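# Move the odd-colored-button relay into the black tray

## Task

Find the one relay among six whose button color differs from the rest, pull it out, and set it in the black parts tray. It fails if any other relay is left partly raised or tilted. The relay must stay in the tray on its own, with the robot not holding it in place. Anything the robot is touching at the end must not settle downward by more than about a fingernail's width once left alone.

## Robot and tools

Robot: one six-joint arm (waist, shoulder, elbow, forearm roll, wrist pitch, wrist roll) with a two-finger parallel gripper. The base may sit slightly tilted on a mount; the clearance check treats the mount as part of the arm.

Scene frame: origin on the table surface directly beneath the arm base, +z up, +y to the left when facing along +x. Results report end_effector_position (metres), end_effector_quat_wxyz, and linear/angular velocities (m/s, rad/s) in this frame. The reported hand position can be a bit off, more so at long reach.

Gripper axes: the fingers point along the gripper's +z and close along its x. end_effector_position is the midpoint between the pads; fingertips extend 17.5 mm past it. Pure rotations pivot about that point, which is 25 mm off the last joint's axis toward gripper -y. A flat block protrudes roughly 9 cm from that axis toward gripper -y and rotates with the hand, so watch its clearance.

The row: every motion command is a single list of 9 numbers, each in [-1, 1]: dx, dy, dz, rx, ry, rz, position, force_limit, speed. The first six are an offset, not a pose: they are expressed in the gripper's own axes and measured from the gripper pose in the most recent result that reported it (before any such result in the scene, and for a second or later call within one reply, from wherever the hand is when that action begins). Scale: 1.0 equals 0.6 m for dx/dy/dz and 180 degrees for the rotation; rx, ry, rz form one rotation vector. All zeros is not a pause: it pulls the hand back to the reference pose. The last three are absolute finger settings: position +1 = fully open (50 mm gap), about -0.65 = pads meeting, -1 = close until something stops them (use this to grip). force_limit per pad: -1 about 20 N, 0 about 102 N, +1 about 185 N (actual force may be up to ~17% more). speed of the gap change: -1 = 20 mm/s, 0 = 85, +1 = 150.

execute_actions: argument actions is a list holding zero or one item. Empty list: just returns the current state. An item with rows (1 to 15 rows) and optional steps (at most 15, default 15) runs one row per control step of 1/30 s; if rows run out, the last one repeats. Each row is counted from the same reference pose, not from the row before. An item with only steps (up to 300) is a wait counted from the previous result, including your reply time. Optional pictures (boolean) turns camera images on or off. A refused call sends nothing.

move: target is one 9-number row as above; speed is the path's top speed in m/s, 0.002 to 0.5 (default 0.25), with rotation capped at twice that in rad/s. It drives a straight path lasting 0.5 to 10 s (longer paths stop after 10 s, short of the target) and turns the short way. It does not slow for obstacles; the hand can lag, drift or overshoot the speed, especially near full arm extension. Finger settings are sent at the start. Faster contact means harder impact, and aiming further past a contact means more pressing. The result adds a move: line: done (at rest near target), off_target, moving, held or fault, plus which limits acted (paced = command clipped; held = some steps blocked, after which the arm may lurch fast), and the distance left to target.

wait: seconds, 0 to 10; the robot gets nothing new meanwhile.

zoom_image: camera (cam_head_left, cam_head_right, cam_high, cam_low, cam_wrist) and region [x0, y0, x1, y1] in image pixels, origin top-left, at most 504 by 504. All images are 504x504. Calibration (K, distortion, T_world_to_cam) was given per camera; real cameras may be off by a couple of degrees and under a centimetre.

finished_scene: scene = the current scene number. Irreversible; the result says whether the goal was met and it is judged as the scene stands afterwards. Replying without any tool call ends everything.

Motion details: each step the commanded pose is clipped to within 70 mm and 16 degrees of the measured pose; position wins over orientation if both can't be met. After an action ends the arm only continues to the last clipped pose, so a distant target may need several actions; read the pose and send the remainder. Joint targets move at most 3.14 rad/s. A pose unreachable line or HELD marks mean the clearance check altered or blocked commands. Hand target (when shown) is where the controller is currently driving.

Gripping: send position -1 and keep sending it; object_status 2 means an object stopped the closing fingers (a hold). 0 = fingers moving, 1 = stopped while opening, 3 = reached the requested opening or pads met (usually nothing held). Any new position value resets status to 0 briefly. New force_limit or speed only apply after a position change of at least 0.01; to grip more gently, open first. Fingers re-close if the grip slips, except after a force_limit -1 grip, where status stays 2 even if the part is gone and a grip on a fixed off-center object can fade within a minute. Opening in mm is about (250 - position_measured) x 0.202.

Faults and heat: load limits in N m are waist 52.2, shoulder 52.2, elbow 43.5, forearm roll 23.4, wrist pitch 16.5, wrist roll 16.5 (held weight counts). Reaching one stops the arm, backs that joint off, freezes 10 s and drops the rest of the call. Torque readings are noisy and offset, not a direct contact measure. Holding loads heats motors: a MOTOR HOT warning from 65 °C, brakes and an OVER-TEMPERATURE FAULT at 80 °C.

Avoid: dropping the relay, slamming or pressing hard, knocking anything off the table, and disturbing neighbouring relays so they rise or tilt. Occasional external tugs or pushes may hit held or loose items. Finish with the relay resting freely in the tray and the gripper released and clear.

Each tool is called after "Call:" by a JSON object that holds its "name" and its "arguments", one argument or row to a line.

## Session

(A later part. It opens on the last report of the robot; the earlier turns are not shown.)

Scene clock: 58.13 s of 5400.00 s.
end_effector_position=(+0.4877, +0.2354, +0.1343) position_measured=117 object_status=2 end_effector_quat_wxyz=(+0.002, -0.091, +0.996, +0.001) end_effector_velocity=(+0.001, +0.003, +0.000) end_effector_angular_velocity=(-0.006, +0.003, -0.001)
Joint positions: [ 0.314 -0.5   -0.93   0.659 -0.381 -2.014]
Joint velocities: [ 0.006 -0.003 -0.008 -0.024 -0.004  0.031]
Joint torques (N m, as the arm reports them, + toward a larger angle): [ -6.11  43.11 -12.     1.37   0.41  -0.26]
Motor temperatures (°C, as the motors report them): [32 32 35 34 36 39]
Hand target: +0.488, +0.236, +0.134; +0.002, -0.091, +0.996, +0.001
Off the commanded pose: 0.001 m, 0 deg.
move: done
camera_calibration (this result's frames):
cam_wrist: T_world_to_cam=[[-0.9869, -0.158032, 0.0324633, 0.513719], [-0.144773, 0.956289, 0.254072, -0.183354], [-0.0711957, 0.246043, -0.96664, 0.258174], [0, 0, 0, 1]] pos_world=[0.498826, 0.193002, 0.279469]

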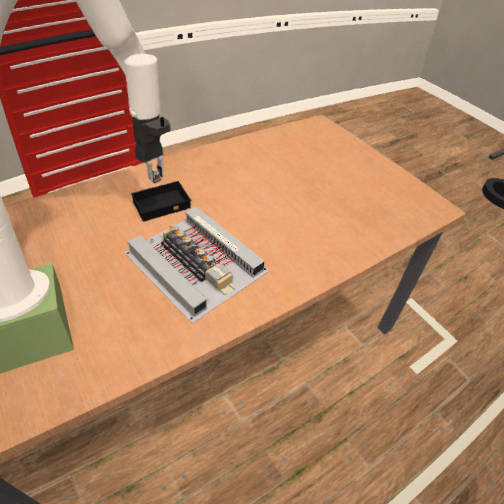

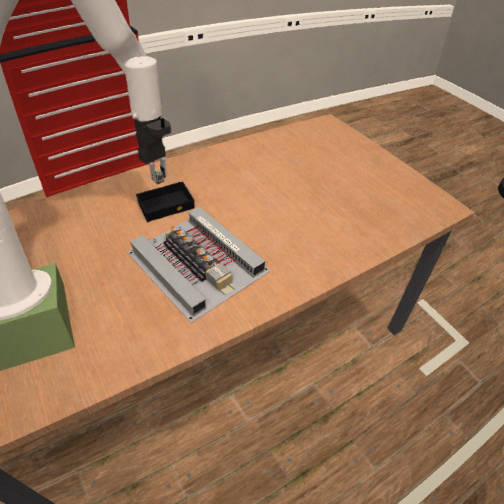

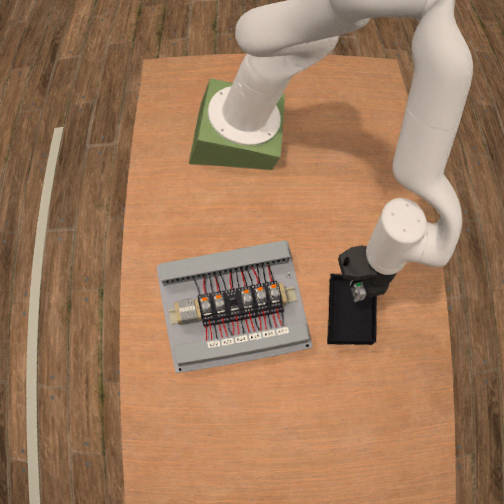

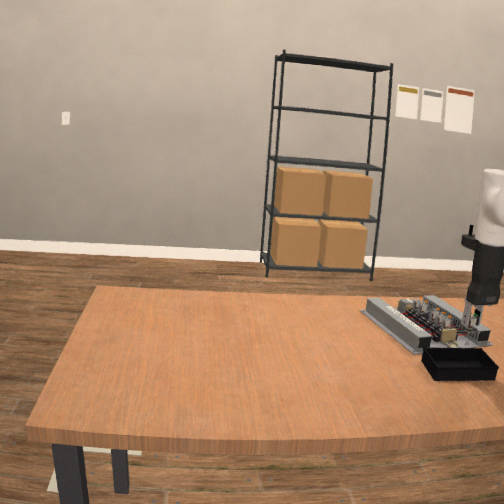

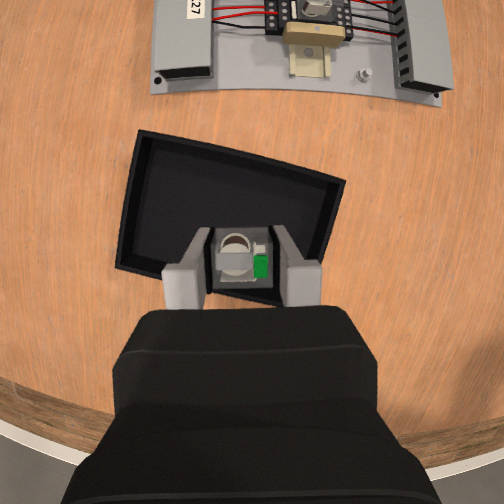

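Call:
{"name": "move", "arguments": {
  "target": [-0.012,0,0.14,0,0,0,-1,-0.4,-0.5],
  "speed": 0.07
}}

Call:
{"name": "zoom_image", "arguments": {
  "camera": "cam_low",
  "region": [404, 290, 504, 390]
}}

Scene clock: 63.70 s of 5400.00 s.
end_effector_position=(+0.4948, +0.2367, +0.0505) position_measured=117 object_status=2 end_effector_quat_wxyz=(+0.002, -0.090, +0.996, +0.001) end_effector_velocity=(-0.001, -0.001, -0.002) end_effector_angular_velocity=(+0.002, +0.000, +0.001)
Joint positions: [ 0.349 -0.694 -0.993  0.938 -0.28  -2.274]
Joint velocities: [-0.    -0.002  0.002  0.017  0.002 -0.019]
Joint torques (N m, as the arm reports them, + toward a larger angle): [ -8.44  48.53 -11.89   0.98   0.31   0.09]
Motor temperatures (°C, as the motors report them): [32 32 35 34 36 39]
Hand target: +0.495, +0.237, +0.050; +0.002, -0.090, +0.996, +0.001
Off the commanded pose: 0.000 m, 0 deg.
After step 90, 0.97 s passed at rest.
move: done
camera_calibration (this result's frames):
cam_wrist: T_world_to_cam=[[-0.9869, -0.157961, 0.0328017, 0.523652], [-0.14468, 0.956515, 0.25327, -0.162369], [-0.0713822, 0.245207, -0.966839, 0.177583], [0, 0, 0, 1]] pos_world=[0.505977, 0.19448, 0.195641]

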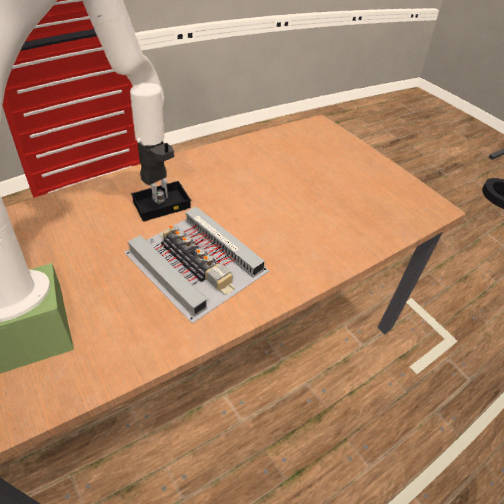

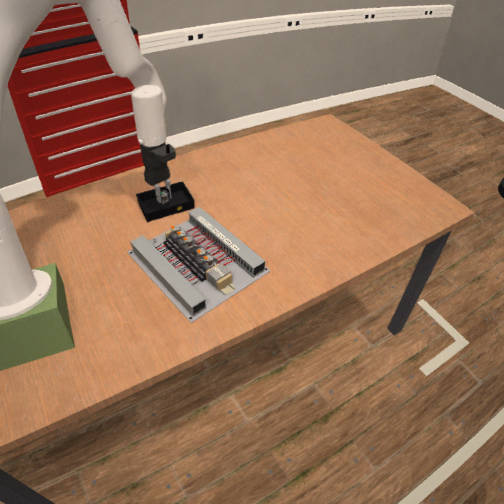

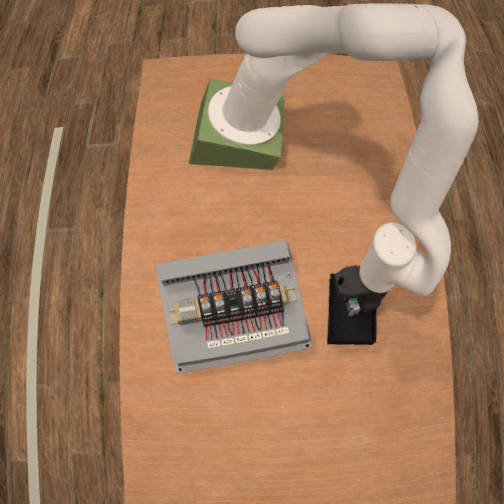

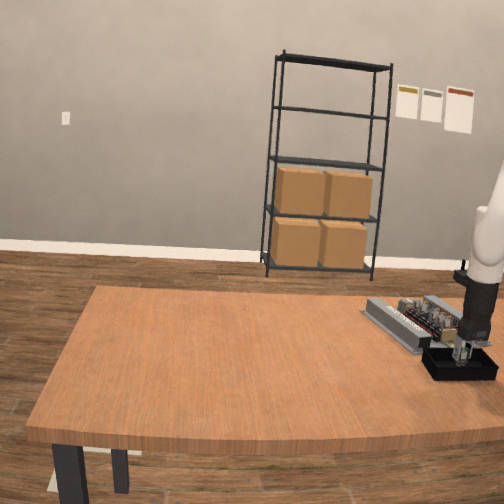

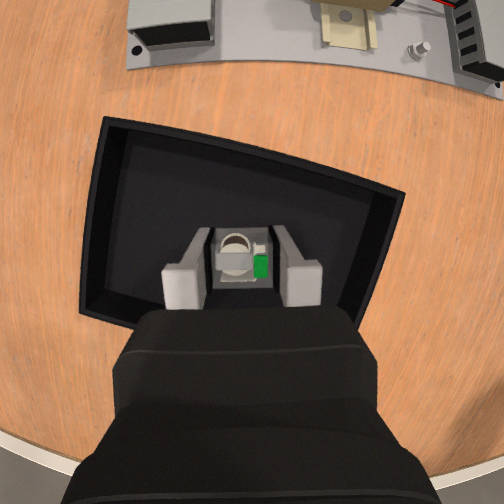

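Region (404, 290, 504, 390) of cam_low's 504x504 image, scaled by 5.040, with more detail than that image has.

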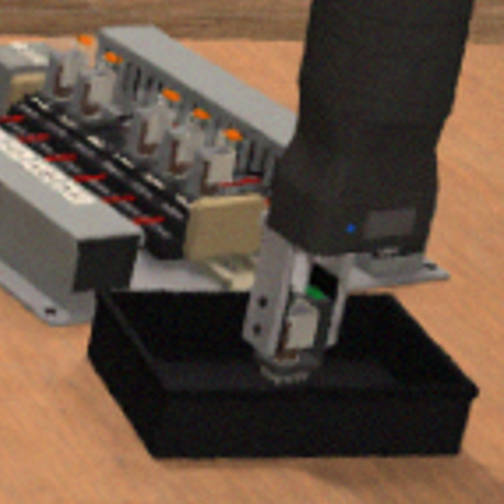

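Call:
{"name": "move", "arguments": {
  "target": [0,0,0.024,0,0,0,-1,-0.4,-0.5],
  "speed": 0.02
}}

Call:
{"name": "move", "arguments": {
  "target": [0,0,0,0,0,0,0.8,-0.4,-0.5]
}}

Call:
{"name": "move", "arguments": {
  "target": [0,0,-0.12,0,0,0,0.8,-0.4,-0.5],
  "speed": 0.1
}}

Scene clock: 68.93 s of 5400.00 s.
end_effector_position=(+0.4964, +0.2377, +0.0384) position_measured=117 object_status=2 end_effector_quat_wxyz=(+0.003, -0.090, +0.996, +0.002) end_effector_velocity=(+0.001, +0.001, -0.001) end_effector_angular_velocity=(-0.001, -0.008, +0.003)
Joint positions: [ 0.354 -0.722 -1.005  1.    -0.268 -2.332]
Joint velocities: [ 0.003 -0.     0.002  0.022  0.009 -0.022]
Joint torques (N m, as the arm reports them, + toward a larger angle): [ 0.24  8.36 -8.37  1.68  2.47 -0.46]
Motor temperatures (°C, as the motors report them): [32 32 35 34 36 39]
Hand target: +0.495, +0.237, +0.036; +0.002, -0.090, +0.996, +0.000
Off the commanded pose: 0.003 m, 0 deg.
After step 90, 1.30 s passed at rest.
move: done
camera_calibration (this result's frames):
cam_wrist: T_world_to_cam=[[-0.987, -0.157902, 0.0299672, 0.52586], [-0.145188, 0.955948, 0.255117, -0.159714], [-0.0689304, 0.24745, -0.966446, 0.164032], [0, 0, 0, 1]] pos_world=[0.507142, 0.195123, 0.183516]

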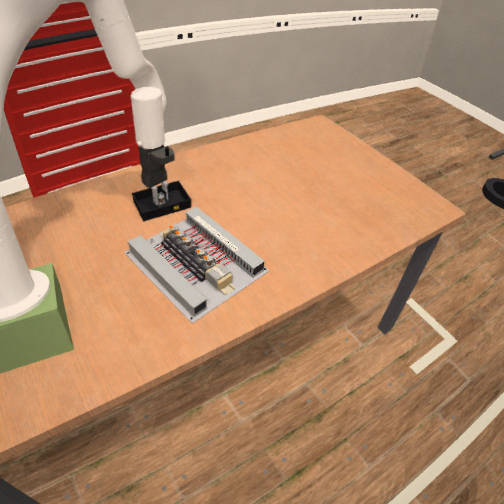

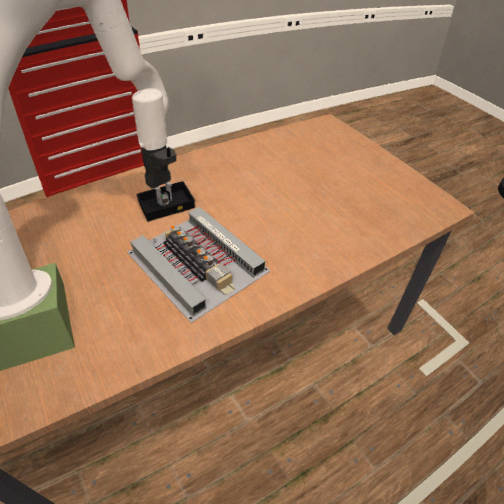

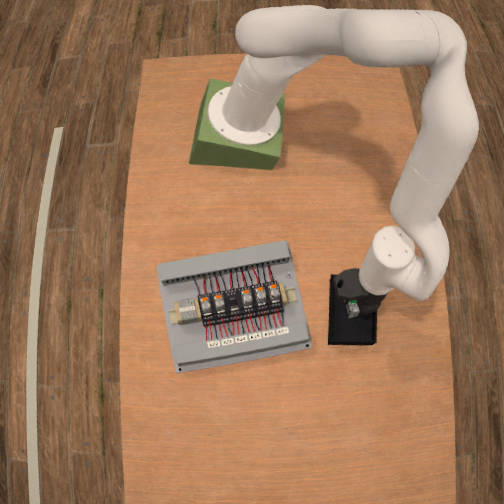

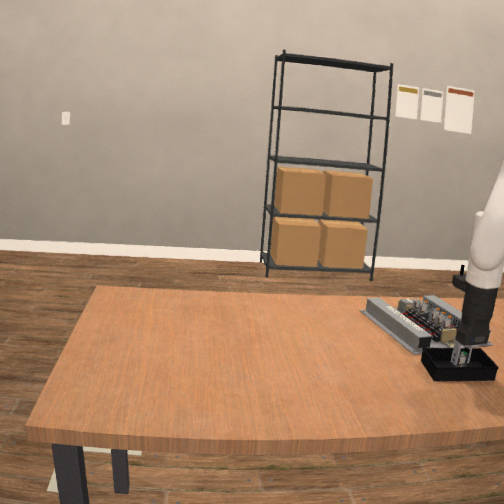

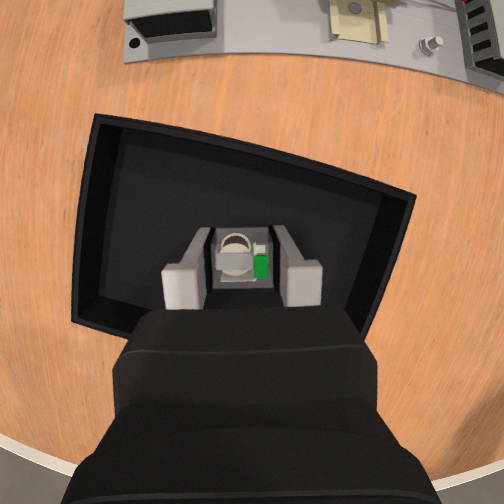

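Scene clock: 69.50 s of 5400.00 s.
end_effector_position=(+0.4963, +0.2377, +0.0383) position_measured=32 object_status=3 end_effector_quat_wxyz=(+0.003, -0.090, +0.996, +0.002) end_effector_velocity=(+0.001, +0.001, +0.001) end_effector_angular_velocity=(+0.002, -0.002, -0.001)
Joint positions: [ 0.354 -0.722 -1.005  1.    -0.268 -2.332]
Joint velocities: [-0.     0.001 -0.002  0.001 -0.001 -0.   ]
Joint torques (N m, as the arm reports them, + toward a larger angle): [-11.41  49.39 -11.72   1.97   0.27   0.38]
Motor temperatures (°C, as the motors report them): [32 32 35 34 36 39]
Hand target: +0.496, +0.238, +0.038; +0.003, -0.090, +0.996, +0.002
Off the commanded pose: 0.000 m, 0 deg.
move: done
camera_calibration (this result's frames):
cam_wrist: T_world_to_cam=[[-0.986993, -0.157926, 0.0300641, 0.525792], [-0.145195, 0.955977, 0.255001, -0.159663], [-0.0690118, 0.247319, -0.966473, 0.164025], [0, 0, 0, 1]] pos_world=[0.50709, 0.195104, 0.183433]

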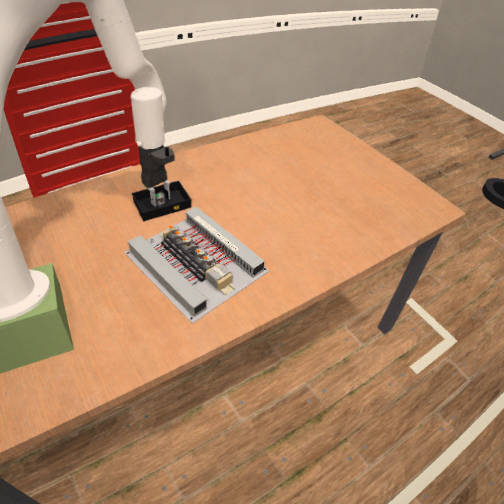

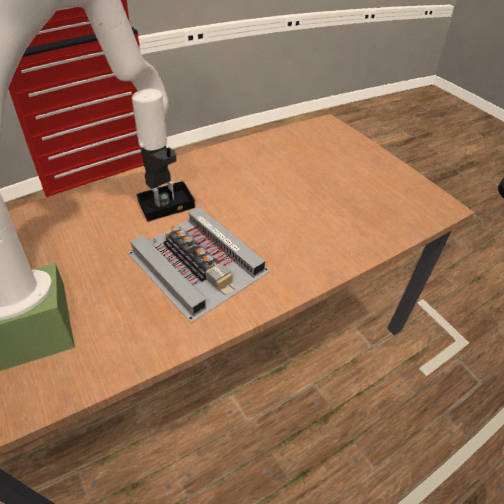

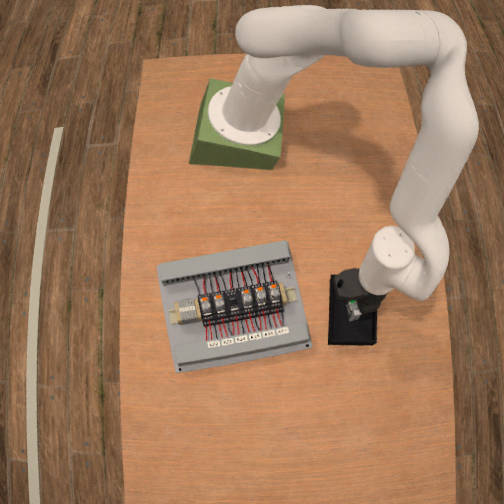

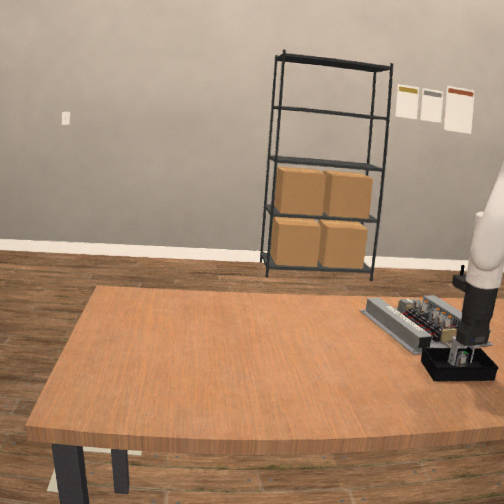

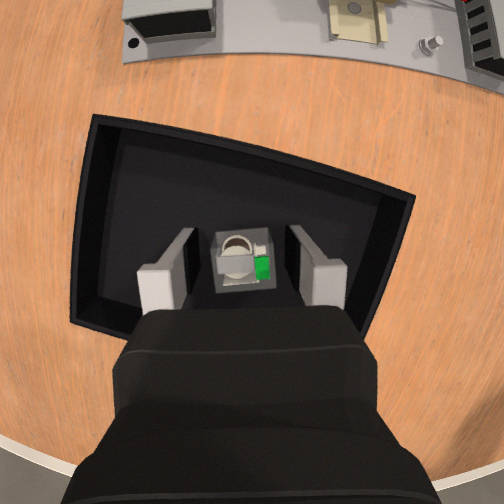

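Scene clock: 70.63 s of 5400.00 s.
end_effector_position=(+0.4961, +0.2375, +0.1101) position_measured=32 object_status=3 end_effector_quat_wxyz=(+0.003, -0.090, +0.996, +0.002) end_effector_velocity=(+0.001, +0.001, +0.002) end_effector_angular_velocity=(-0.002, +0.000, -0.000)
Joint positions: [ 0.323 -0.564 -0.961  0.722 -0.351 -2.072]
Joint velocities: [ 0.     0.003 -0.002 -0.014 -0.004  0.015]
Joint torques (N m, as the arm reports them, + toward a larger angle): [-10.76  47.86 -11.44   1.25   0.22   0.08]
Motor temperatures (°C, as the motors report them): [32 32 35 34 36 39]
Hand target: +0.496, +0.238, +0.110; +0.003, -0.090, +0.996, +0.002
Off the commanded pose: 0.000 m, 0 deg.
move: done
camera_calibration (this result's frames):
cam_wrist: T_world_to_cam=[[-0.986999, -0.157938, 0.0298163, 0.523385], [-0.145217, 0.955779, 0.255732, -0.177833], [-0.0688875, 0.248077, -0.966288, 0.233168], [0, 0, 0, 1]] pos_world=[0.506818, 0.194788, 0.255179]

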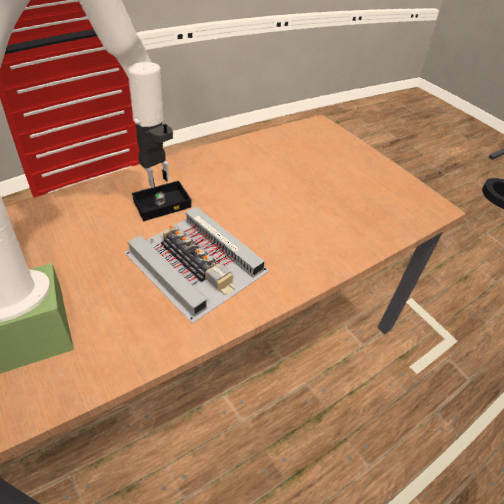

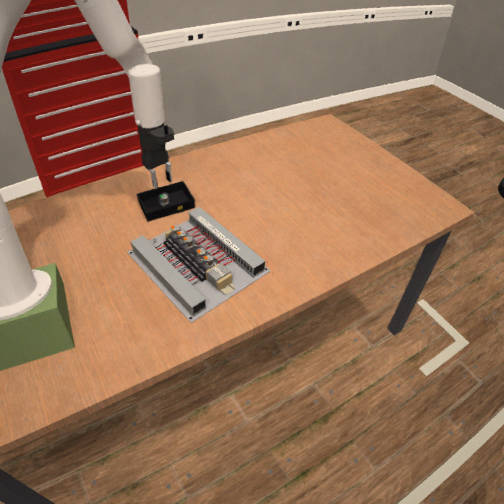

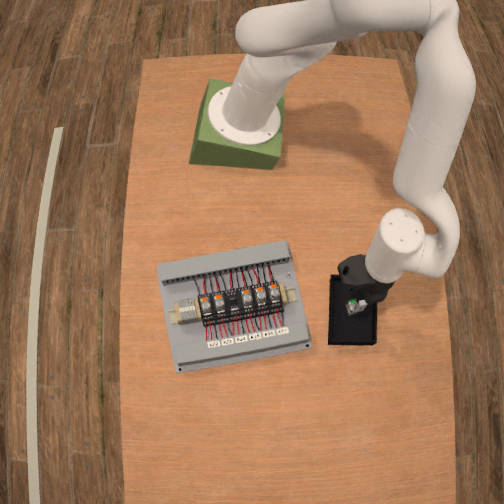

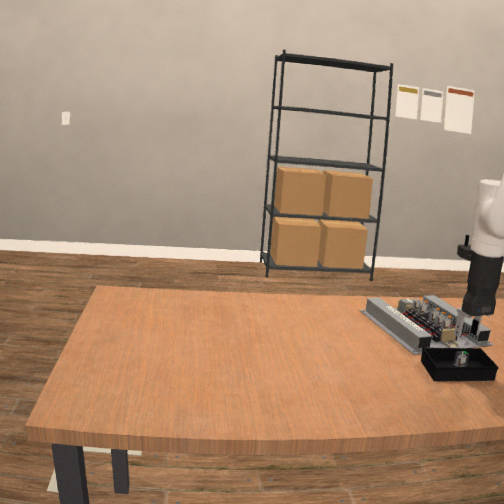

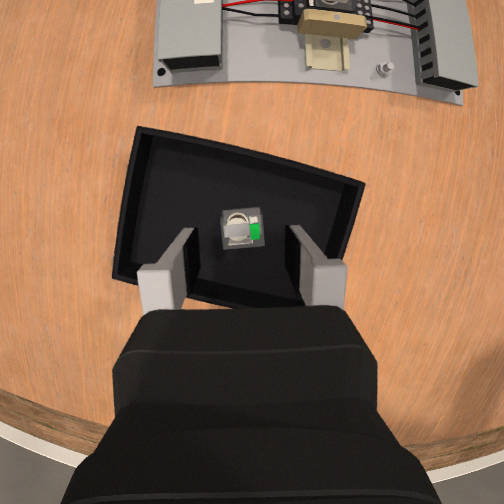

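Call:
{"name": "finished_scene", "arguments": {
  "scene": 1
}}

The scene is finished: the task was done.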